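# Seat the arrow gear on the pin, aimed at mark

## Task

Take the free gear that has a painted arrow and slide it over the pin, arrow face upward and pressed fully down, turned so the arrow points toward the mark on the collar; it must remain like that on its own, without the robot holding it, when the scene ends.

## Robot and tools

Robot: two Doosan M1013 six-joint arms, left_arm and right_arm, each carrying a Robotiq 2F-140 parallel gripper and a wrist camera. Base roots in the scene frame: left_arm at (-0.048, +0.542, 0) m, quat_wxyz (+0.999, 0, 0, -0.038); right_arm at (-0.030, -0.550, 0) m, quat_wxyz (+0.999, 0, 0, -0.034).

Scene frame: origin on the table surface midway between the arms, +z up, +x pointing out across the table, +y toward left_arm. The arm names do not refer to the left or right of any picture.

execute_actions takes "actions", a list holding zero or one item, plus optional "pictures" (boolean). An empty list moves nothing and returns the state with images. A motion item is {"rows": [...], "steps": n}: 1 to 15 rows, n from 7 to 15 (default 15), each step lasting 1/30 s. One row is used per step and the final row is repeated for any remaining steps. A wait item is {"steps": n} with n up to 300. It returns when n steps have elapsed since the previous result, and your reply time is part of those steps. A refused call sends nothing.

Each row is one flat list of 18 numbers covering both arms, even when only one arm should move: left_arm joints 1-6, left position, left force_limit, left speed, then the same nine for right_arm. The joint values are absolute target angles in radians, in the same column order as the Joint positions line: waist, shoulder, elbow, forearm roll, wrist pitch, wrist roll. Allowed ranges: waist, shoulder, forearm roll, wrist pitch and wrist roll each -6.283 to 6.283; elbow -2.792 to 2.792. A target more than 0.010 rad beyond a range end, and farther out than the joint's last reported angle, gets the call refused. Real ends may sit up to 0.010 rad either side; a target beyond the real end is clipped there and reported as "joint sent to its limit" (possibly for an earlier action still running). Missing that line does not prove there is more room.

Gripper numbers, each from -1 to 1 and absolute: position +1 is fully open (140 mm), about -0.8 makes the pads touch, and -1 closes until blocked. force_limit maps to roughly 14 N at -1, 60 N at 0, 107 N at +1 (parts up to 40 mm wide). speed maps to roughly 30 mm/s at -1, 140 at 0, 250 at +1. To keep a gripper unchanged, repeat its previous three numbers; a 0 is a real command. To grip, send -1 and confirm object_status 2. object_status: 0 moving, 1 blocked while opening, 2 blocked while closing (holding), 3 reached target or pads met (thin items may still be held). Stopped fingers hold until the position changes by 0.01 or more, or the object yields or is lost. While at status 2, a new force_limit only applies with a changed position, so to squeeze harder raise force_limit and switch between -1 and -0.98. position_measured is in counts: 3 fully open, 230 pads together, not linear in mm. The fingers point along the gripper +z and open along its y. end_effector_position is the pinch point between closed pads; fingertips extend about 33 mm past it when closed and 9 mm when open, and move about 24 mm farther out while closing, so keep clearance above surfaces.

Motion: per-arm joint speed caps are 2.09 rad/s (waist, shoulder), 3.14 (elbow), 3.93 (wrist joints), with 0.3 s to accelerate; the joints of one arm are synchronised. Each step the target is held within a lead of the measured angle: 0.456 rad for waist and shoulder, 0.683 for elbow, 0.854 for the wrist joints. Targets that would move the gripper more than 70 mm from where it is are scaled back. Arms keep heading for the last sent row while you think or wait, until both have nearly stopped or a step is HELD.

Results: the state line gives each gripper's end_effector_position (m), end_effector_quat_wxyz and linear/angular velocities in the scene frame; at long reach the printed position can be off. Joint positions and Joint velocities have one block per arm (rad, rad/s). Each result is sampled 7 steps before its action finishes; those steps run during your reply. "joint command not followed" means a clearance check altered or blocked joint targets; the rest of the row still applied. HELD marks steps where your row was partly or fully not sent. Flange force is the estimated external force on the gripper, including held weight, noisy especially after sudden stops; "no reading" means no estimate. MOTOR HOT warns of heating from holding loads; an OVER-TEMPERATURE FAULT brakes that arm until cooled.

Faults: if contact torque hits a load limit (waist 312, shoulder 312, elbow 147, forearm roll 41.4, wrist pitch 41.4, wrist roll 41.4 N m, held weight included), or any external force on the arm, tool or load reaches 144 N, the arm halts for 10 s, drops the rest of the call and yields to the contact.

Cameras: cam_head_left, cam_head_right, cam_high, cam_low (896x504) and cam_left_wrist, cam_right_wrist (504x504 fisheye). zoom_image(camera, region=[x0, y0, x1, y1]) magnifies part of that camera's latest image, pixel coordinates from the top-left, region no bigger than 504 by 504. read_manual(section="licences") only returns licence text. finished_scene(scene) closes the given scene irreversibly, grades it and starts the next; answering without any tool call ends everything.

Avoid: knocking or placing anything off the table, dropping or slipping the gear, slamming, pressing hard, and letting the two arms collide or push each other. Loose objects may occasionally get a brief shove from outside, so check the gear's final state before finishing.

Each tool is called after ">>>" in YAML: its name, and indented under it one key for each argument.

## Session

>>> execute_actions:
  actions: []

Scene clock: 0.00 s of 4200.00 s.
left_arm: end_effector_position=(+0.6008, +0.4933, +0.3218) position_measured=3 object_status=3 end_effector_quat_wxyz=(+0.000, +0.999, -0.038, +0.000) end_effector_velocity=(+0.000, +0.001, +0.001) end_effector_angular_velocity=(+0.002, -0.000, +0.000) | right_arm: end_effector_position=(+0.3509, +0.3094, +0.2200) position_measured=3 object_status=3 end_effector_quat_wxyz=(-0.032, +0.081, +0.980, -0.181) end_effector_velocity=(-0.001, -0.000, -0.001) end_effector_angular_velocity=(-0.002, +0.001, +0.001)
Joint positions: left_arm=[-0.052  0.164  1.604 -0.     1.373  1.518] | right_arm=[ 1.207  0.936  0.617 -0.067  1.952 -0.28 ]
Joint velocities: left_arm=[ 0.001 -0.    -0.001  0.002  0.001  0.   ] | right_arm=[ 0.001  0.     0.001 -0.     0.001 -0.   ]
Flange force (N, the push that the arm receives, along the gripper's own x y z axes): no reading

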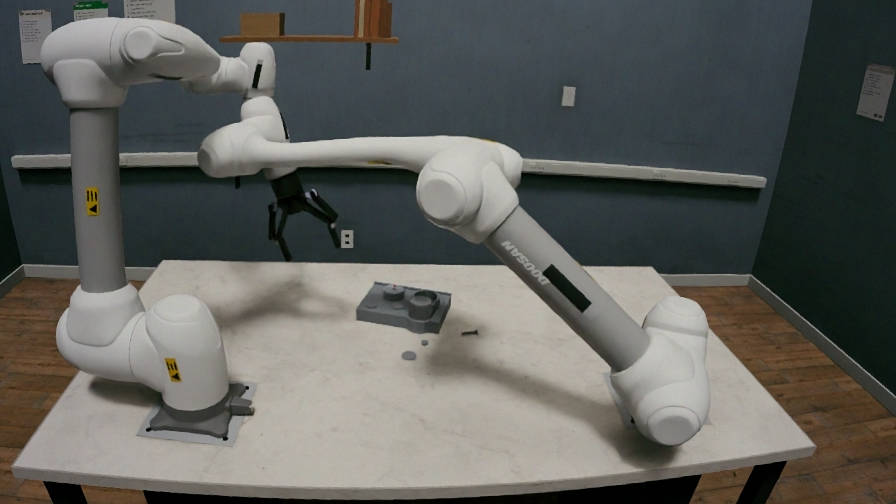

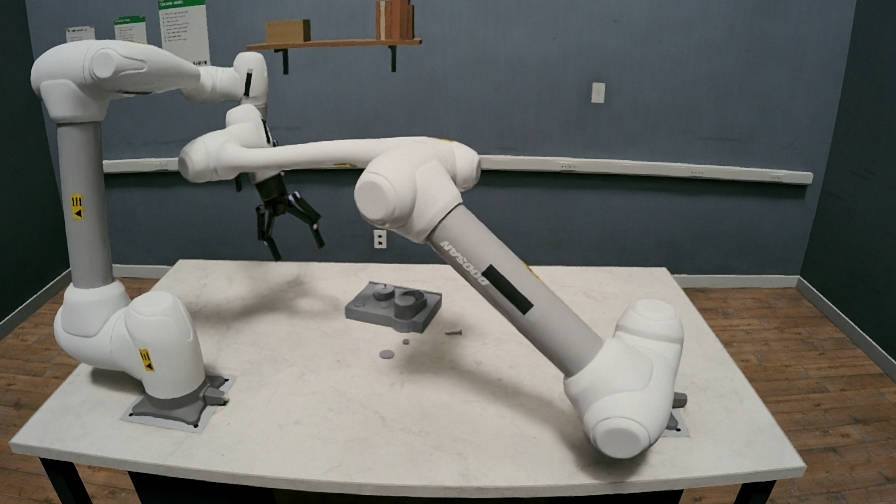

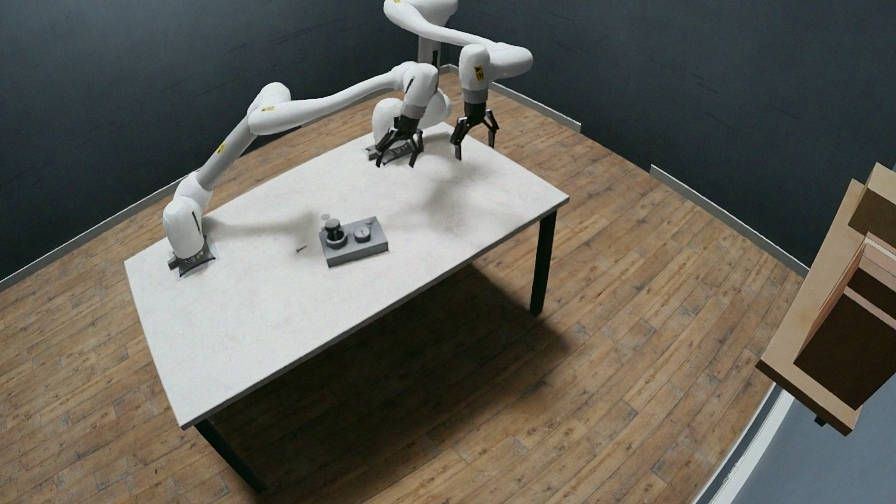

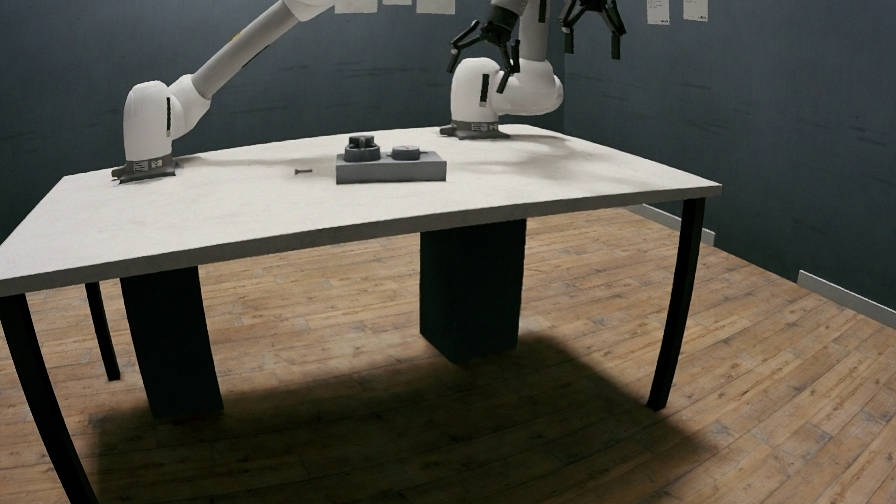

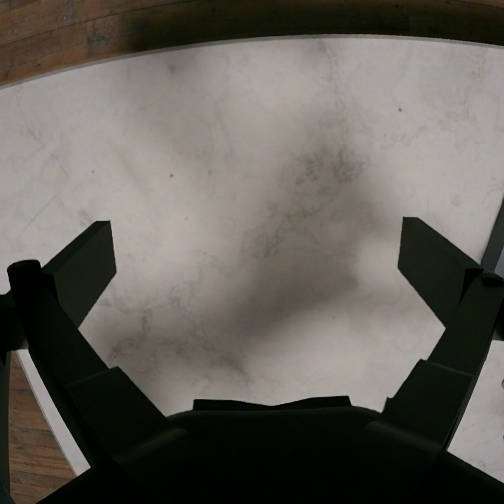

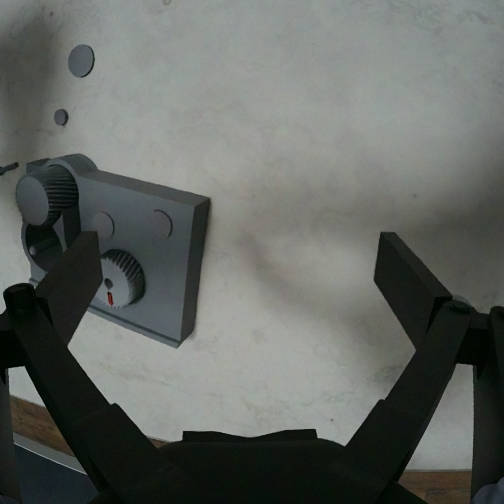

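>>> execute_actions:
  actions:
    - {"rows":[[-0.052,0.164,1.604,0,1.373,1.518,1,0,0,1.0,0.1,1.7,0,1.34,-0.28,1,0,0]]}

>>> execute_actions:
  actions:
    - {"steps":18}

>>> execute_actions:
  actions:
    - {"rows":[[-0.2,0.035,2.55,0,-0.316,-1.571,1,0,0,0.1,0.1,1.7,0,1.34,-0.28,1,0,0]]}

>>> execute_actions:
  actions:
    - {"steps":35}

Scene clock: 0.67 s of 4200.00 s.
left_arm: end_effector_position=(+0.6010, +0.4934, +0.3221) position_measured=3 object_status=3 end_effector_quat_wxyz=(+0.000, +0.999, -0.038, +0.000) end_effector_velocity=(-0.000, +0.001, -0.001) end_effector_angular_velocity=(+0.000, +0.001, +0.002) | right_arm: end_effector_position=(+0.3913, +0.2555, +0.2395) position_measured=3 object_status=3 end_effector_quat_wxyz=(-0.025, +0.112, +0.986, -0.117) end_effector_velocity=(+0.105, -0.406, +0.113) end_effector_angular_velocity=(+0.535, -0.159, -0.318)
Joint positions: left_arm=[-0.052  0.164  1.604 -0.     1.373  1.518] | right_arm=[ 1.135  0.764  0.874 -0.044  1.74  -0.28 ]
Joint velocities: left_arm=[ 0.001  0.     0.001  0.    -0.    -0.001] | right_arm=[-0.357 -1.048  1.572  0.117 -1.07   0.   ]
Flange force (N, the push that the arm receives, along the gripper's own x y z axes): left_arm=[1.9 4.9 1.7] | right_arm=[1.8 -1.1 -1.3]
Steps of this call (steps 1 to 12: nothing new was sent; steps 13 to 20: the first 8 steps of this action). Readings (joint positions | what the end effector reports):
13: left_arm=[-0.052 0.164 1.604 -0.000 1.373 1.518] | right_arm=[1.207 0.936 0.617 -0.067 1.952 -0.280] | left_arm position_measured=3 object_status=3 | right_arm position_measured=3 object_status=3
14: left_arm=[-0.052 0.164 1.604 -0.000 1.373 1.518] | right_arm=[1.205 0.932 0.624 -0.067 1.946 -0.280] | left_arm position_measured=3 object_status=3 | right_arm position_measured=3 object_status=3
16: left_arm=[-0.052 0.164 1.604 -0.000 1.373 1.518] | right_arm=[1.191 0.900 0.671 -0.062 1.903 -0.280] | left_arm position_measured=3 object_status=3 | right_arm position_measured=3 object_status=3
20: the state above

Scene clock: 1.27 s of 4200.00 s.
left_arm: end_effector_position=(+0.6010, +0.4934, +0.3221) position_measured=3 object_status=3 end_effector_quat_wxyz=(+0.000, +0.999, -0.038, +0.000) end_effector_velocity=(-0.000, -0.002, -0.000) end_effector_angular_velocity=(+0.000, +0.002, -0.003) | right_arm: end_effector_position=(+0.3230, -0.0036, +0.3086) position_measured=3 object_status=3 end_effector_quat_wxyz=(-0.005, +0.171, +0.985, -0.015) end_effector_velocity=(-0.194, -0.419, +0.037) end_effector_angular_velocity=(+0.314, -0.164, -0.169)
Joint positions: left_arm=[-0.052  0.164  1.604  0.     1.373  1.518] | right_arm=[ 1.015  0.186  1.603 -0.005  1.384 -0.28 ]
Joint velocities: left_arm=[-0.003  0.001 -0.    -0.     0.001  0.   ] | right_arm=[-0.161 -0.921  1.039  0.051 -0.469 -0.   ]
Flange force (N, the push that the arm receives, along the gripper's own x y z axes): left_arm=[2.9 4.5 2.0] | right_arm=[-0.9 -4.3 -3.1]
Kept back: nothing.
Steps of this call (steps 1 to 7: the last 7 steps of your previous action; steps 8 to 18: the robot went on to your last target). Readings (joint positions | what the end effector reports):
1: left_arm=[-0.052 0.164 1.604 -0.000 1.373 1.518] | right_arm=[1.124 0.729 0.926 -0.040 1.706 -0.280] | left_arm position_measured=3 object_status=3 | right_arm position_measured=3 object_status=3
2: left_arm=[-0.052 0.164 1.604 -0.000 1.373 1.518] | right_arm=[1.113 0.695 0.977 -0.037 1.676 -0.280] | left_arm position_measured=3 object_status=3 | right_arm position_measured=3 object_status=3
4: left_arm=[-0.052 0.164 1.604 -0.000 1.373 1.518] | right_arm=[1.096 0.630 1.075 -0.031 1.625 -0.280] | left_arm position_measured=3 object_status=3 | right_arm position_measured=3 object_status=3
8: left_arm=[-0.052 0.164 1.604 -0.000 1.373 1.518] | right_arm=[1.070 0.504 1.244 -0.023 1.548 -0.280] | left_arm position_measured=3 object_status=3 | right_arm position_measured=3 object_status=3
18: the state above

Scene clock: 1.53 s of 4200.00 s.
left_arm: end_effector_position=(+0.5784, +0.4694, +0.2329) position_measured=3 object_status=3 end_effector_quat_wxyz=(+0.011, +0.996, +0.074, +0.044) end_effector_velocity=(-0.168, -0.095, -0.481) end_effector_angular_velocity=(-0.202, -0.415, +1.218) | right_arm: end_effector_position=(+0.3794, -0.0960, +0.3156) position_measured=3 object_status=3 end_effector_quat_wxyz=(+0.000, +0.252, +0.968, -0.001) end_effector_velocity=(+0.366, -0.345, -0.017) end_effector_angular_velocity=(+0.001, +0.004, -0.826)
Joint positions: left_arm=[-0.094  0.127  1.816  0.     1.107  1.252] | right_arm=[ 0.85   0.106  1.683 -0.002  1.355 -0.28 ]
Joint velocities: left_arm=[-0.195 -0.17   1.144  0.001 -1.417 -1.419] | right_arm=[-0.826 -0.01   0.043  0.003 -0.031 -0.   ]
Flange force (N, the push that the arm receives, along the gripper's own x y z axes): left_arm=[0.5 6.2 2.1] | right_arm=[0.5 0.5 -3.2]
Steps of this call (steps 1 to 8: the first 8 steps of this action). Readings (joint positions | what the end effector reports):
1: left_arm=[-0.052 0.164 1.604 0.000 1.373 1.517] | right_arm=[1.010 0.156 1.636 -0.003 1.369 -0.280] | left_arm position_measured=3 object_status=3 | right_arm position_measured=3 object_status=3
2: left_arm=[-0.054 0.163 1.610 0.000 1.364 1.509] | right_arm=[1.002 0.132 1.663 -0.002 1.359 -0.280] | left_arm position_measured=3 object_status=3 | right_arm position_measured=3 object_status=3
4: left_arm=[-0.064 0.154 1.658 0.000 1.305 1.449] | right_arm=[0.964 0.106 1.682 -0.002 1.358 -0.280] | left_arm position_measured=3 object_status=3 | right_arm position_measured=3 object_status=3
8: the state above

Scene clock: 2.70 s of 4200.00 s.
left_arm: end_effector_position=(+0.5118, +0.4195, +0.0837) position_measured=3 object_status=3 end_effector_quat_wxyz=(+0.419, +0.125, +0.898, -0.058) end_effector_velocity=(-0.000, -0.001, +0.001) end_effector_angular_velocity=(-0.002, -0.001, -0.000) | right_arm: end_effector_position=(+0.5754, -0.4962, +0.3099) position_measured=3 object_status=3 end_effector_quat_wxyz=(+0.001, +0.589, +0.808, +0.001) end_effector_velocity=(-0.000, -0.001, -0.000) end_effector_angular_velocity=(-0.000, +0.001, -0.001)
Joint positions: left_arm=[-0.2    0.035  2.55   0.    -0.316 -1.571] | right_arm=[ 0.1   0.1   1.7   0.    1.34 -0.28]
Joint velocities: left_arm=[-0.002 -0.002  0.     0.     0.    -0.003] | right_arm=[-0.001 -0.     0.001 -0.     0.    -0.   ]
Flange force (N, the push that the arm receives, along the gripper's own x y z axes): left_arm=no reading | right_arm=[-5.0 -1.2 -2.5]
Kept back: nothing.
Steps of this call (steps 1 to 7: the last 7 steps of your previous action; steps 8 to 35: the robot went on to your last target). Readings (joint positions | what the end effector reports):
1: left_arm=[-0.101 0.121 1.855 0.000 1.059 1.204] | right_arm=[0.822 0.105 1.684 -0.002 1.354 -0.280] | left_arm position_measured=3 object_status=3 | right_arm position_measured=3 object_status=3
2: left_arm=[-0.107 0.116 1.894 0.000 1.011 1.155] | right_arm=[0.794 0.105 1.685 -0.002 1.353 -0.280] | left_arm position_measured=3 object_status=3 | right_arm position_measured=3 object_status=3
4: left_arm=[-0.118 0.107 1.971 0.000 0.913 1.058] | right_arm=[0.738 0.104 1.687 -0.001 1.351 -0.280] | left_arm position_measured=3 object_status=3 | right_arm position_measured=3 object_status=3
8: left_arm=[-0.140 0.087 2.129 0.000 0.672 0.816] | right_arm=[0.626 0.103 1.690 -0.001 1.349 -0.280] | left_arm position_measured=3 object_status=3 | right_arm position_measured=3 object_status=3
35: the state above

>>> execute_actions:
  actions:
    - {"rows":[[-0.915,0.02,2.55,0,-0.33,-1.571,1,0,0,0.1,0.1,1.7,0,1.34,-0.28,1,0,0]]}

>>> execute_actions:
  actions:
    - {"steps":28}
  pictures: true

>>> zoom_image:
  camera: "cam_left_wrist"
  region: [170, 120, 370, 320]

Scene clock: 3.23 s of 4200.00 s.
left_arm: end_effector_position=(+0.4873, +0.3343, +0.0875) position_measured=3 object_status=3 end_effector_quat_wxyz=(+0.417, +0.193, +0.884, -0.091) end_effector_velocity=(-0.177, -0.471, +0.018) end_effector_angular_velocity=(-0.018, -0.039, -0.875) | right_arm: end_effector_position=(+0.5754, -0.4963, +0.3099) position_measured=3 object_status=3 end_effector_quat_wxyz=(+0.001, +0.589, +0.808, +0.001) end_effector_velocity=(+0.000, -0.000, +0.001) end_effector_angular_velocity=(+0.000, +0.000, -0.001)
Joint positions: left_arm=[-0.355  0.03   2.55  -0.    -0.32  -1.571] | right_arm=[ 0.1   0.1   1.7   0.    1.34 -0.28]
Joint velocities: left_arm=[-0.876 -0.022 -0.    -0.001 -0.02   0.   ] | right_arm=[-0.001  0.    -0.002  0.     0.002  0.   ]
Flange force (N, the push that the arm receives, along the gripper's own x y z axes): left_arm=no reading | right_arm=[-1.0 -1.0 -2.0]
Steps of this call (steps 1 to 8: the robot went on to your last target; steps 9 to 16: the first 8 steps of this action). Readings (joint positions | what the end effector reports):
9: left_arm=[-0.200 0.035 2.550 -0.000 -0.316 -1.571] | right_arm=[0.100 0.100 1.700 0.000 1.340 -0.280] | left_arm position_measured=3 object_status=3 | right_arm position_measured=3 object_status=3
10: left_arm=[-0.205 0.035 2.550 -0.000 -0.316 -1.571] | right_arm=[0.100 0.100 1.700 0.000 1.340 -0.280] | left_arm position_measured=3 object_status=3 | right_arm position_measured=3 object_status=3
12: left_arm=[-0.236 0.034 2.550 -0.000 -0.317 -1.571] | right_arm=[0.100 0.100 1.700 0.000 1.340 -0.280] | left_arm position_measured=3 object_status=3 | right_arm position_measured=3 object_status=3
16: the state above

Scene clock: 4.17 s of 4200.00 s.
left_arm: end_effector_position=(+0.2964, +0.0795, +0.0959) position_measured=3 object_status=3 end_effector_quat_wxyz=(+0.383, +0.428, +0.792, -0.207) end_effector_velocity=(+0.000, -0.000, +0.001) end_effector_angular_velocity=(-0.002, -0.001, +0.001) | right_arm: end_effector_position=(+0.5754, -0.4963, +0.3099) position_measured=3 object_status=3 end_effector_quat_wxyz=(+0.001, +0.589, +0.808, +0.000) end_effector_velocity=(+0.001, +0.001, -0.000) end_effector_angular_velocity=(-0.000, -0.001, +0.001)
Joint positions: left_arm=[-0.915  0.02   2.55  -0.    -0.33  -1.571] | right_arm=[ 0.1   0.1   1.7  -0.    1.34 -0.28]
Joint velocities: left_arm=[ 0.    -0.002 -0.    -0.     0.     0.   ] | right_arm=[ 0.001  0.001 -0.    -0.    -0.001 -0.   ]
Flange force (N, the push that the arm receives, along the gripper's own x y z axes): left_arm=no reading | right_arm=[-2.7 -1.1 -2.7]
Kept back: nothing.
Steps of this call (steps 1 to 7: the last 7 steps of your previous action; steps 8 to 28: the robot went on to your last target). Readings (joint positions | what the end effector reports):
1: left_arm=[-0.384 0.030 2.550 -0.000 -0.321 -1.571] | right_arm=[0.100 0.100 1.700 0.000 1.340 -0.280] | left_arm position_measured=3 object_status=3 | right_arm position_measured=3 object_status=3
2: left_arm=[-0.414 0.029 2.550 -0.000 -0.322 -1.571] | right_arm=[0.100 0.100 1.700 0.000 1.340 -0.280] | left_arm position_measured=3 object_status=3 | right_arm position_measured=3 object_status=3
4: left_arm=[-0.474 0.028 2.550 -0.000 -0.323 -1.571] | right_arm=[0.100 0.100 1.700 0.000 1.340 -0.280] | left_arm position_measured=3 object_status=3 | right_arm position_measured=3 object_status=3
8: left_arm=[-0.592 0.026 2.550 -0.000 -0.325 -1.571] | right_arm=[0.100 0.100 1.700 0.000 1.340 -0.280] | left_arm position_measured=3 object_status=3 | right_arm position_measured=3 object_status=3
28: the state above

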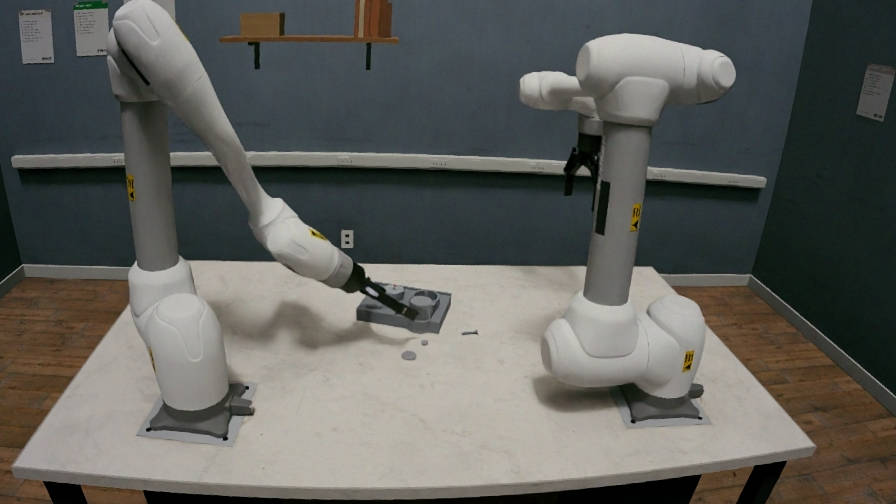

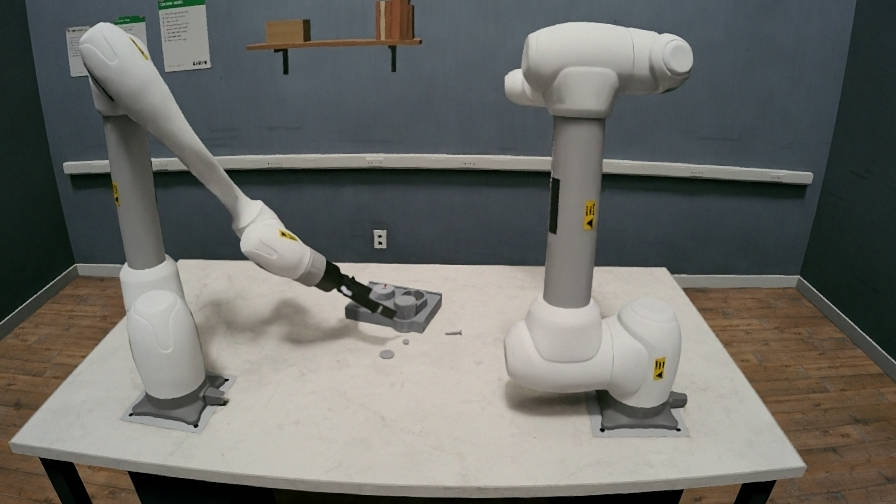

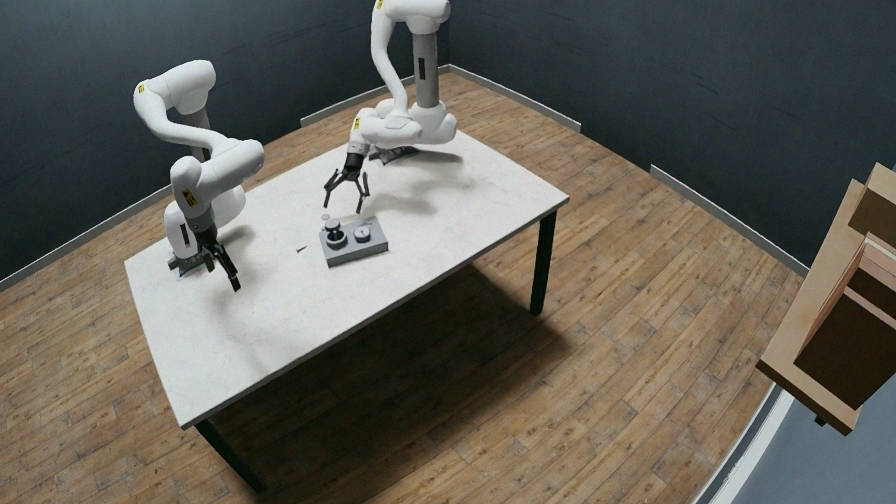

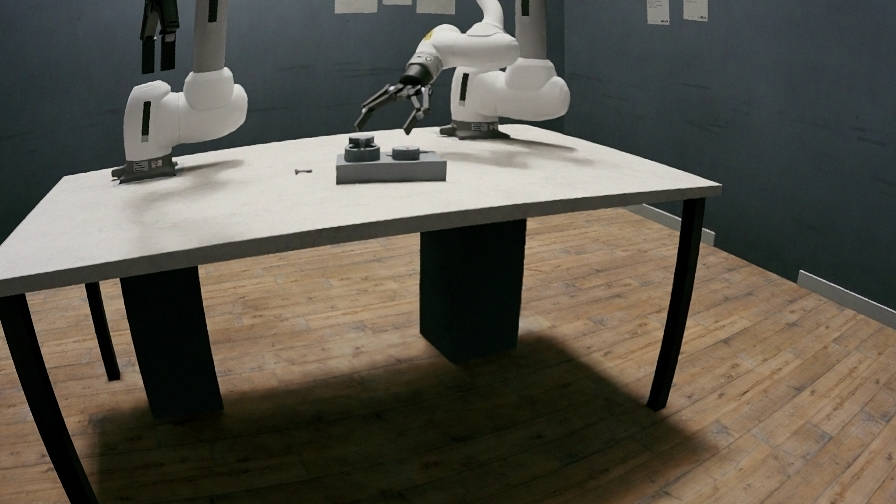

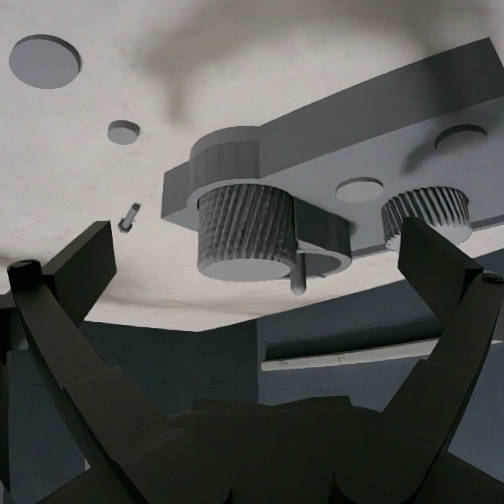

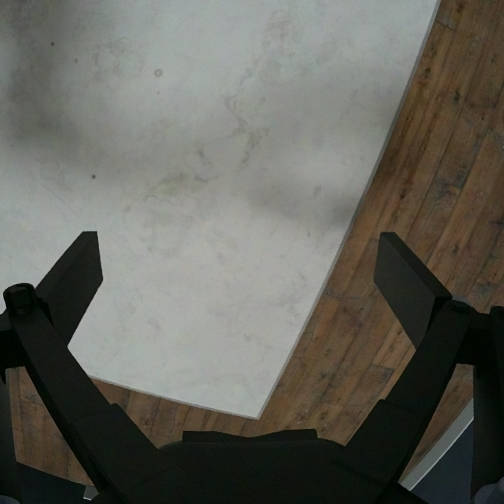

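Region (170, 120, 370, 320) of cam_left_wrist's 504x504 image, scaled by 2.520, with more detail than that image has.

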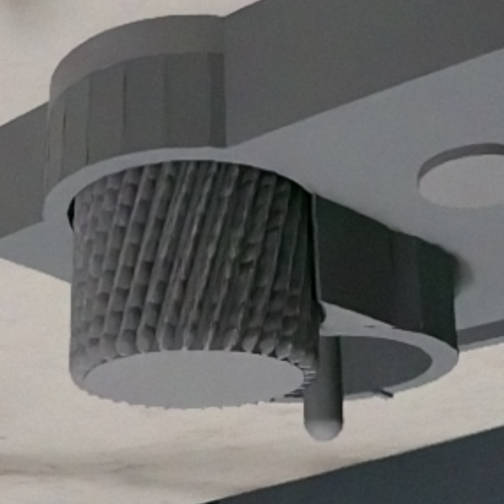

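>>> zoom_image:
  camera: "cam_left_wrist"
  region: [195, 180, 300, 285]

Region (195, 180, 300, 285) of cam_left_wrist's 504x504 image, scaled by 4.800, with more detail than that image has.

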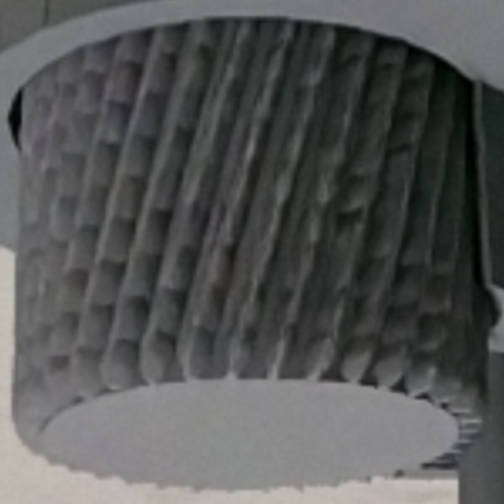

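>>> execute_actions:
  actions:
    - {"rows":[[-0.85,0.02,2.2,0,0.2,-0.8,1,0,0,0.1,0.1,1.7,0,1.34,-0.28,1,0,0]]}

>>> execute_actions:
  actions:
    - {"rows":[[-0.7784,0.2132,1.7736,0,1.1548,0.7164,1,0,0,0.1,0.1,1.7,0,1.34,-0.28,1,0,0]]}

>>> execute_actions:
  actions:
    - {"steps":22}
  pictures: true

Scene clock: 4.87 s of 4200.00 s.
left_arm: end_effector_position=(+0.3391, +0.0469, +0.1283) position_measured=3 object_status=3 end_effector_quat_wxyz=(+0.381, +0.556, +0.729, -0.123) end_effector_velocity=(+0.272, -0.181, +0.253) end_effector_angular_velocity=(+1.366, -1.050, -1.333) | right_arm: end_effector_position=(+0.5754, -0.4963, +0.3099) position_measured=3 object_status=3 end_effector_quat_wxyz=(+0.001, +0.589, +0.808, +0.000) end_effector_velocity=(+0.001, -0.000, -0.000) end_effector_angular_velocity=(-0.000, -0.002, -0.000)
Joint positions: left_arm=[-0.887  0.02   2.395 -0.    -0.096 -1.231] | right_arm=[ 0.1   0.1   1.7   0.    1.34 -0.28]
Joint velocities: left_arm=[ 0.191  0.002 -1.025 -0.002  1.544  2.242] | right_arm=[-0.     0.     0.    -0.    -0.003  0.   ]
Flange force (N, the push that the arm receives, along the gripper's own x y z axes): left_arm=no reading | right_arm=[-0.8 -2.3 -2.5]
Steps of this call (steps 1 to 13: the robot went on to your last target; steps 14 to 21: the first 8 steps of this action). Readings (joint positions | what the end effector reports):
14: left_arm=[-0.915 0.020 2.550 -0.000 -0.330 -1.571] | right_arm=[0.100 0.100 1.700 -0.000 1.340 -0.280] | left_arm position_measured=3 object_status=3 | right_arm position_measured=3 object_status=3
15: left_arm=[-0.914 0.020 2.546 -0.000 -0.324 -1.562] | right_arm=[0.100 0.100 1.700 -0.000 1.340 -0.280] | left_arm position_measured=3 object_status=3 | right_arm position_measured=3 object_status=3
17: left_arm=[-0.909 0.020 2.519 -0.000 -0.283 -1.502] | right_arm=[0.100 0.100 1.700 0.000 1.340 -0.280] | left_arm position_measured=3 object_status=3 | right_arm position_measured=3 object_status=3
21: the state above

Scene clock: 5.37 s of 4200.00 s.
left_arm: end_effector_position=(+0.4092, +0.0286, +0.1808) position_measured=3 object_status=3 end_effector_quat_wxyz=(+0.219, +0.836, +0.502, +0.030) end_effector_velocity=(+0.067, +0.167, -0.006) end_effector_angular_velocity=(+2.632, +0.376, -2.613) | right_arm: end_effector_position=(+0.5754, -0.4963, +0.3099) position_measured=3 object_status=3 end_effector_quat_wxyz=(+0.001, +0.589, +0.808, +0.000) end_effector_velocity=(-0.001, +0.001, -0.000) end_effector_angular_velocity=(-0.000, +0.000, +0.002)
Joint positions: left_arm=[-0.818  0.104  2.009  0.     0.584 -0.405] | right_arm=[ 0.1   0.1   1.7  -0.    1.34 -0.28]
Joint velocities: left_arm=[ 0.228  0.63  -1.385 -0.001  3.042  3.148] | right_arm=[ 0.002 -0.     0.001 -0.     0.     0.   ]
Flange force (N, the push that the arm receives, along the gripper's own x y z axes): left_arm=[-6.4 -0.5 3.7] | right_arm=[-0.3 -1.5 -2.8]
Steps of this call (steps 1 to 7: the last 7 steps of your previous action; steps 8 to 15: the first 8 steps of this action). Readings (joint positions | what the end effector reports):
8: left_arm=[-0.850 0.020 2.201 0.000 0.199 -0.802] | right_arm=[0.100 0.100 1.700 -0.000 1.340 -0.280] | left_arm position_measured=3 object_status=3 | right_arm position_measured=3 object_status=3
9: left_arm=[-0.849 0.022 2.194 0.000 0.212 -0.787] | right_arm=[0.100 0.100 1.700 -0.000 1.340 -0.280] | left_arm position_measured=3 object_status=3 | right_arm position_measured=3 object_status=3
11: left_arm=[-0.843 0.037 2.159 0.000 0.278 -0.717] | right_arm=[0.100 0.100 1.700 -0.000 1.340 -0.280] | left_arm position_measured=3 object_status=3 | right_arm position_measured=3 object_status=3
15: the state above

Scene clock: 6.10 s of 4200.00 s.
left_arm: end_effector_position=(+0.4002, +0.0802, +0.2000) position_measured=3 object_status=3 end_effector_quat_wxyz=(-0.000, +1.000, -0.000, +0.000) end_effector_velocity=(-0.002, -0.000, -0.001) end_effector_angular_velocity=(+0.000, +0.003, -0.001) | right_arm: end_effector_position=(+0.5754, -0.4963, +0.3099) position_measured=3 object_status=3 end_effector_quat_wxyz=(+0.001, +0.589, +0.808, +0.000) end_effector_velocity=(+0.001, -0.001, +0.001) end_effector_angular_velocity=(+0.000, -0.001, -0.001)
Joint positions: left_arm=[-0.778  0.213  1.774  0.     1.155  0.716] | right_arm=[ 0.1   0.1   1.7  -0.    1.34 -0.28]
Joint velocities: left_arm=[-0.002 -0.001  0.002 -0.002  0.001  0.   ] | right_arm=[-0.001 -0.    -0.002  0.     0.001  0.   ]
Flange force (N, the push that the arm receives, along the gripper's own x y z axes): left_arm=[-2.6 6.2 2.6] | right_arm=[-1.1 0.3 -2.9]
Kept back: nothing.
Steps of this call (steps 1 to 7: the last 7 steps of your previous action; steps 8 to 22: the robot went on to your last target). Readings (joint positions | what the end effector reports):
1: left_arm=[-0.810 0.124 1.965 0.000 0.687 -0.291] | right_arm=[0.100 0.100 1.700 -0.000 1.340 -0.280] | left_arm position_measured=3 object_status=3 | right_arm position_measured=3 object_status=3
2: left_arm=[-0.804 0.142 1.928 0.000 0.779 -0.165] | right_arm=[0.100 0.100 1.700 -0.000 1.340 -0.280] | left_arm position_measured=3 object_status=3 | right_arm position_measured=3 object_status=3
4: left_arm=[-0.795 0.168 1.871 0.000 0.921 0.092] | right_arm=[0.100 0.100 1.700 0.000 1.340 -0.280] | left_arm position_measured=3 object_status=3 | right_arm position_measured=3 object_status=3
8: left_arm=[-0.783 0.200 1.802 0.000 1.088 0.509] | right_arm=[0.100 0.100 1.700 0.000 1.340 -0.280] | left_arm position_measured=3 object_status=3 | right_arm position_measured=3 object_status=3
22: the state above

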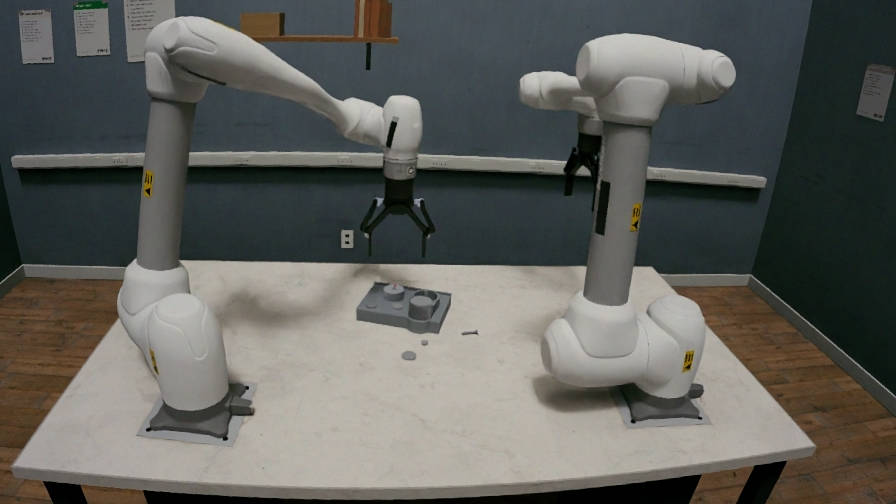

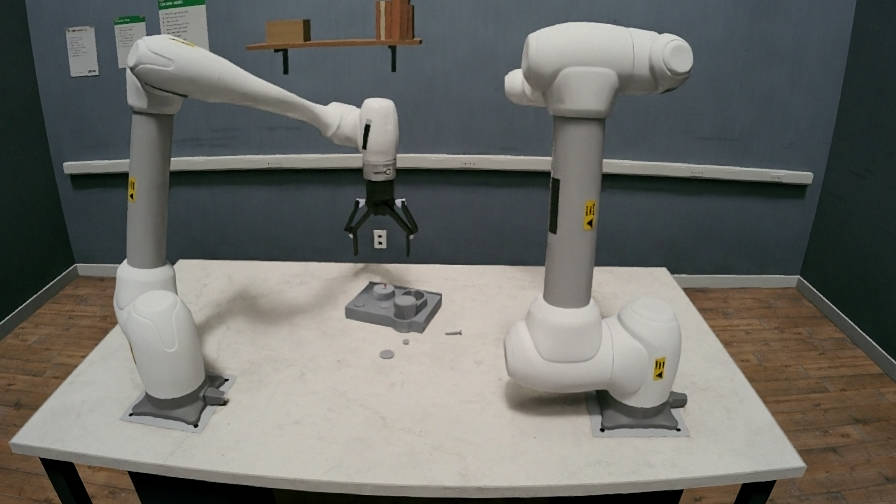

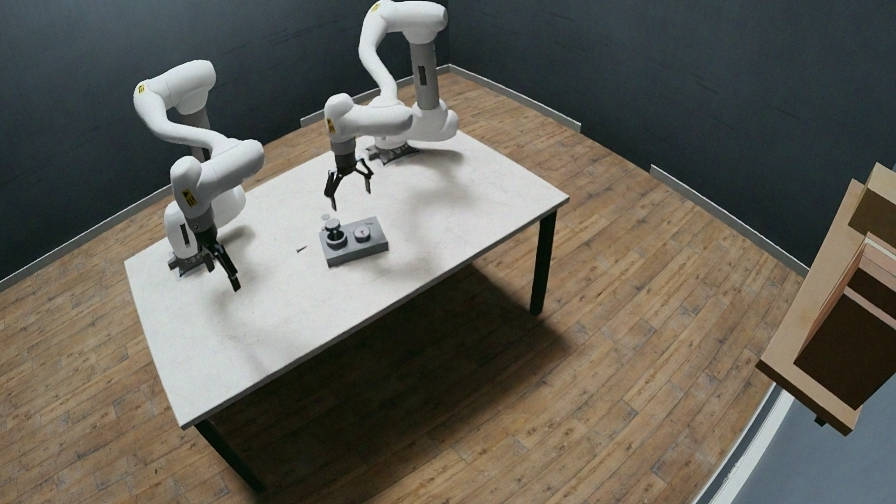

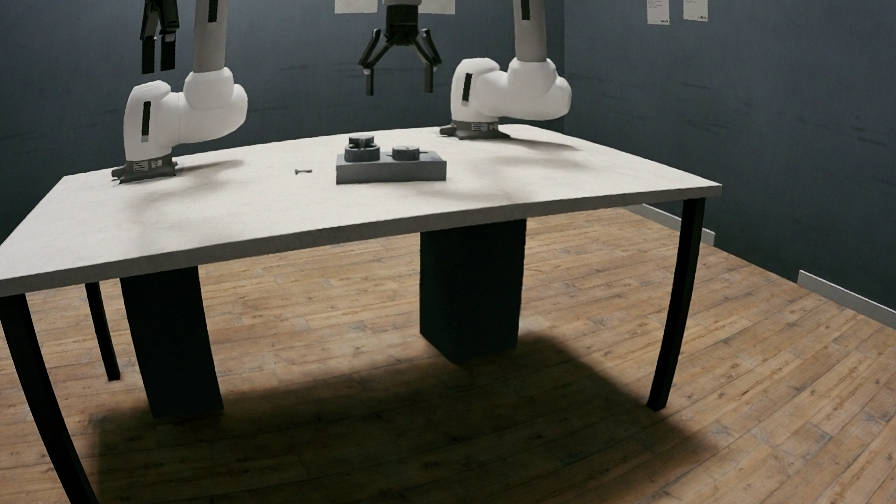

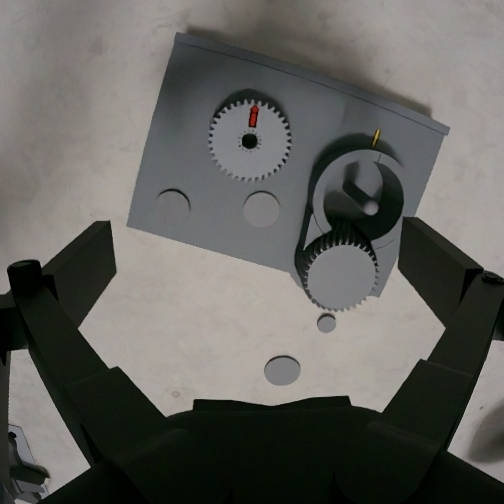

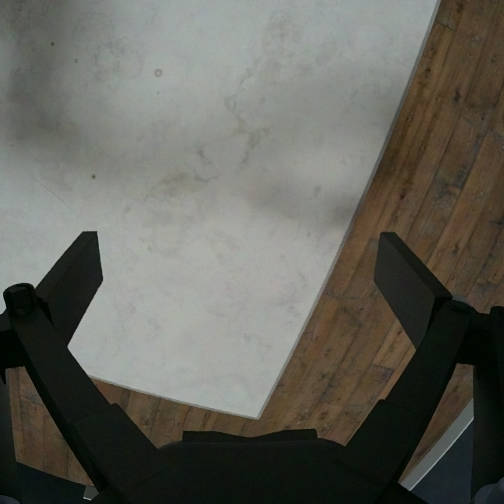

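>>> execute_actions:
  actions:
    - {"rows":[[-0.732,0.3176,1.8177,0,1.0063,0.933,0.12,0,0.5,0.1,0.1,1.7,0,1.34,-0.28,1,0,0]]}

>>> execute_actions:
  actions:
    - {"steps":9}
  pictures: true

Scene clock: 6.77 s of 4200.00 s.
left_arm: end_effector_position=(+0.4357, +0.0845, +0.1129) position_measured=71 object_status=0 end_effector_quat_wxyz=(-0.000, +0.997, -0.081, -0.001) end_effector_velocity=(+0.066, +0.020, -0.171) end_effector_angular_velocity=(-0.003, -0.001, -0.319) | right_arm: end_effector_position=(+0.5754, -0.4963, +0.3099) position_measured=3 object_status=3 end_effector_quat_wxyz=(+0.001, +0.589, +0.808, +0.000) end_effector_velocity=(-0.000, +0.000, -0.000) end_effector_angular_velocity=(-0.000, +0.001, +0.000)
Joint positions: left_arm=[-0.734  0.314  1.816 -0.     1.012  0.924] | right_arm=[ 0.1   0.1   1.7  -0.    1.34 -0.28]
Joint velocities: left_arm=[ 0.093  0.197  0.083 -0.001 -0.283  0.412] | right_arm=[ 0.  0. -0. -0.  0.  0.]
Flange force (N, the push that the arm receives, along the gripper's own x y z axes): left_arm=[1.8 4.5 5.5] | right_arm=[-3.0 -1.3 -2.0]
Steps of this call (steps 1 to 12: the robot went on to your last target; steps 13 to 20: the first 8 steps of this action). Readings (joint positions | what the end effector reports):
13: left_arm=[-0.778 0.213 1.774 -0.000 1.155 0.717] | right_arm=[0.100 0.100 1.700 0.000 1.340 -0.280] | left_arm position_measured=3 object_status=0 | right_arm position_measured=3 object_status=3
14: left_arm=[-0.776 0.217 1.774 -0.000 1.149 0.726] | right_arm=[0.100 0.100 1.700 -0.000 1.340 -0.280] | left_arm position_measured=8 object_status=0 | right_arm position_measured=3 object_status=3
16: left_arm=[-0.764 0.246 1.787 -0.000 1.108 0.785] | right_arm=[0.100 0.100 1.700 -0.000 1.340 -0.280] | left_arm position_measured=29 object_status=0 | right_arm position_measured=3 object_status=3
20: the state above

Scene clock: 7.07 s of 4200.00 s.
left_arm: end_effector_position=(+0.4373, +0.0846, +0.1099) position_measured=114 object_status=0 end_effector_quat_wxyz=(+0.000, +0.996, -0.085, -0.000) end_effector_velocity=(+0.000, -0.000, +0.001) end_effector_angular_velocity=(-0.001, -0.001, +0.000) | right_arm: end_effector_position=(+0.5754, -0.4963, +0.3099) position_measured=3 object_status=3 end_effector_quat_wxyz=(+0.001, +0.589, +0.808, +0.000) end_effector_velocity=(+0.000, +0.001, +0.000) end_effector_angular_velocity=(-0.000, -0.001, +0.001)
Joint positions: left_arm=[-0.732  0.318  1.818 -0.     1.006  0.933] | right_arm=[ 0.1   0.1   1.7  -0.    1.34 -0.28]
Joint velocities: left_arm=[ 0.    -0.001 -0.001 -0.     0.     0.   ] | right_arm=[ 0.001 -0.    -0.    -0.    -0.001  0.   ]
Flange force (N, the push that the arm receives, along the gripper's own x y z axes): left_arm=[-1.0 4.6 2.0] | right_arm=[0.2 -0.1 -2.8]
Kept back: nothing.
Steps of this call (steps 1 to 7: the last 7 steps of your previous action; steps 8 to 9: the robot went on to your last target). Readings (joint positions | what the end effector reports):
1: left_arm=[-0.732 0.317 1.818 -0.000 1.007 0.931] | right_arm=[0.100 0.100 1.700 -0.000 1.340 -0.280] | left_arm position_measured=82 object_status=0 | right_arm position_measured=3 object_status=3
2: left_arm=[-0.732 0.317 1.818 -0.000 1.007 0.933] | right_arm=[0.100 0.100 1.700 -0.000 1.340 -0.280] | left_arm position_measured=92 object_status=0 | right_arm position_measured=3 object_status=3
4: left_arm=[-0.732 0.317 1.818 -0.000 1.006 0.933] | right_arm=[0.100 0.100 1.700 -0.000 1.340 -0.280] | left_arm position_measured=111 object_status=0 | right_arm position_measured=3 object_status=3
8: left_arm=[-0.732 0.317 1.818 -0.000 1.006 0.933] | right_arm=[0.100 0.100 1.700 -0.000 1.340 -0.280] | left_arm position_measured=114 object_status=0 | right_arm position_measured=3 object_status=3
9: the state above

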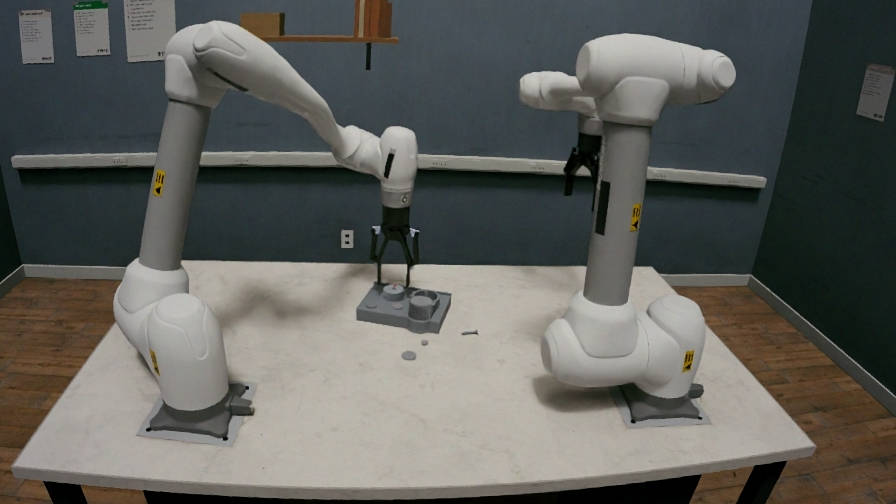

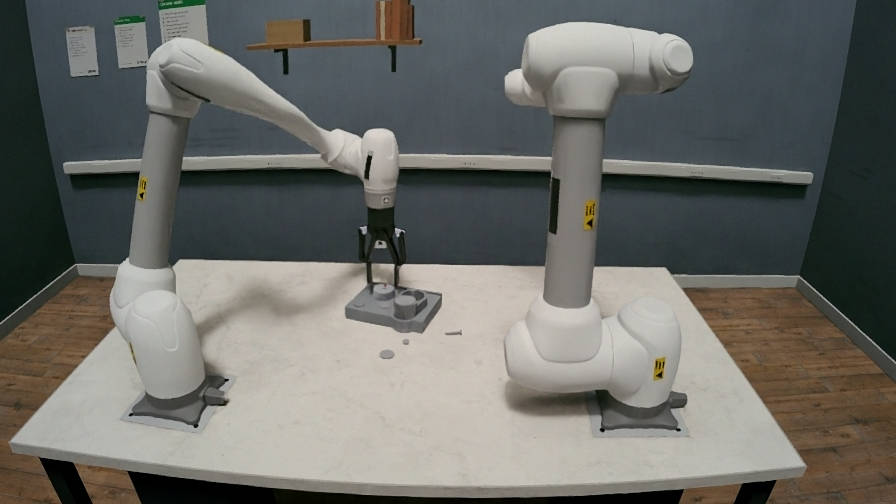

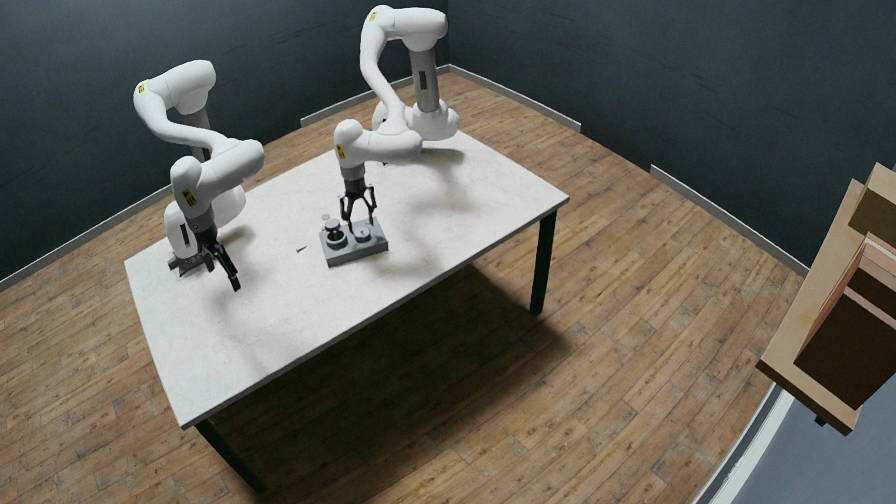

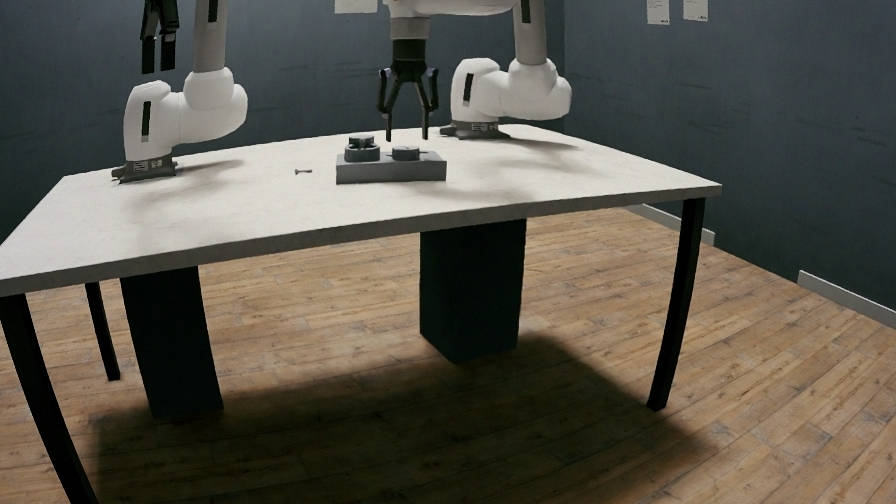

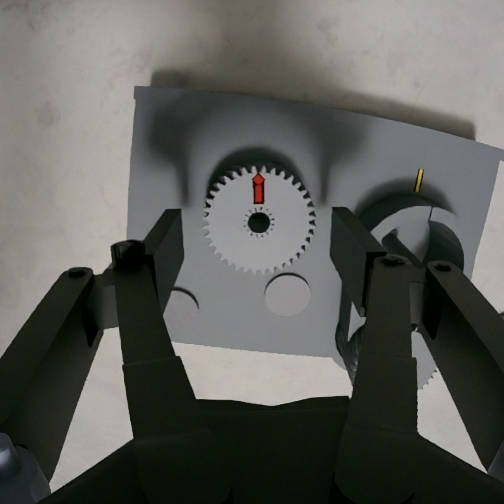

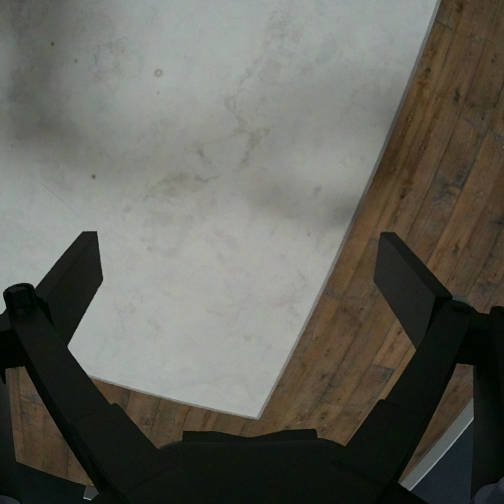

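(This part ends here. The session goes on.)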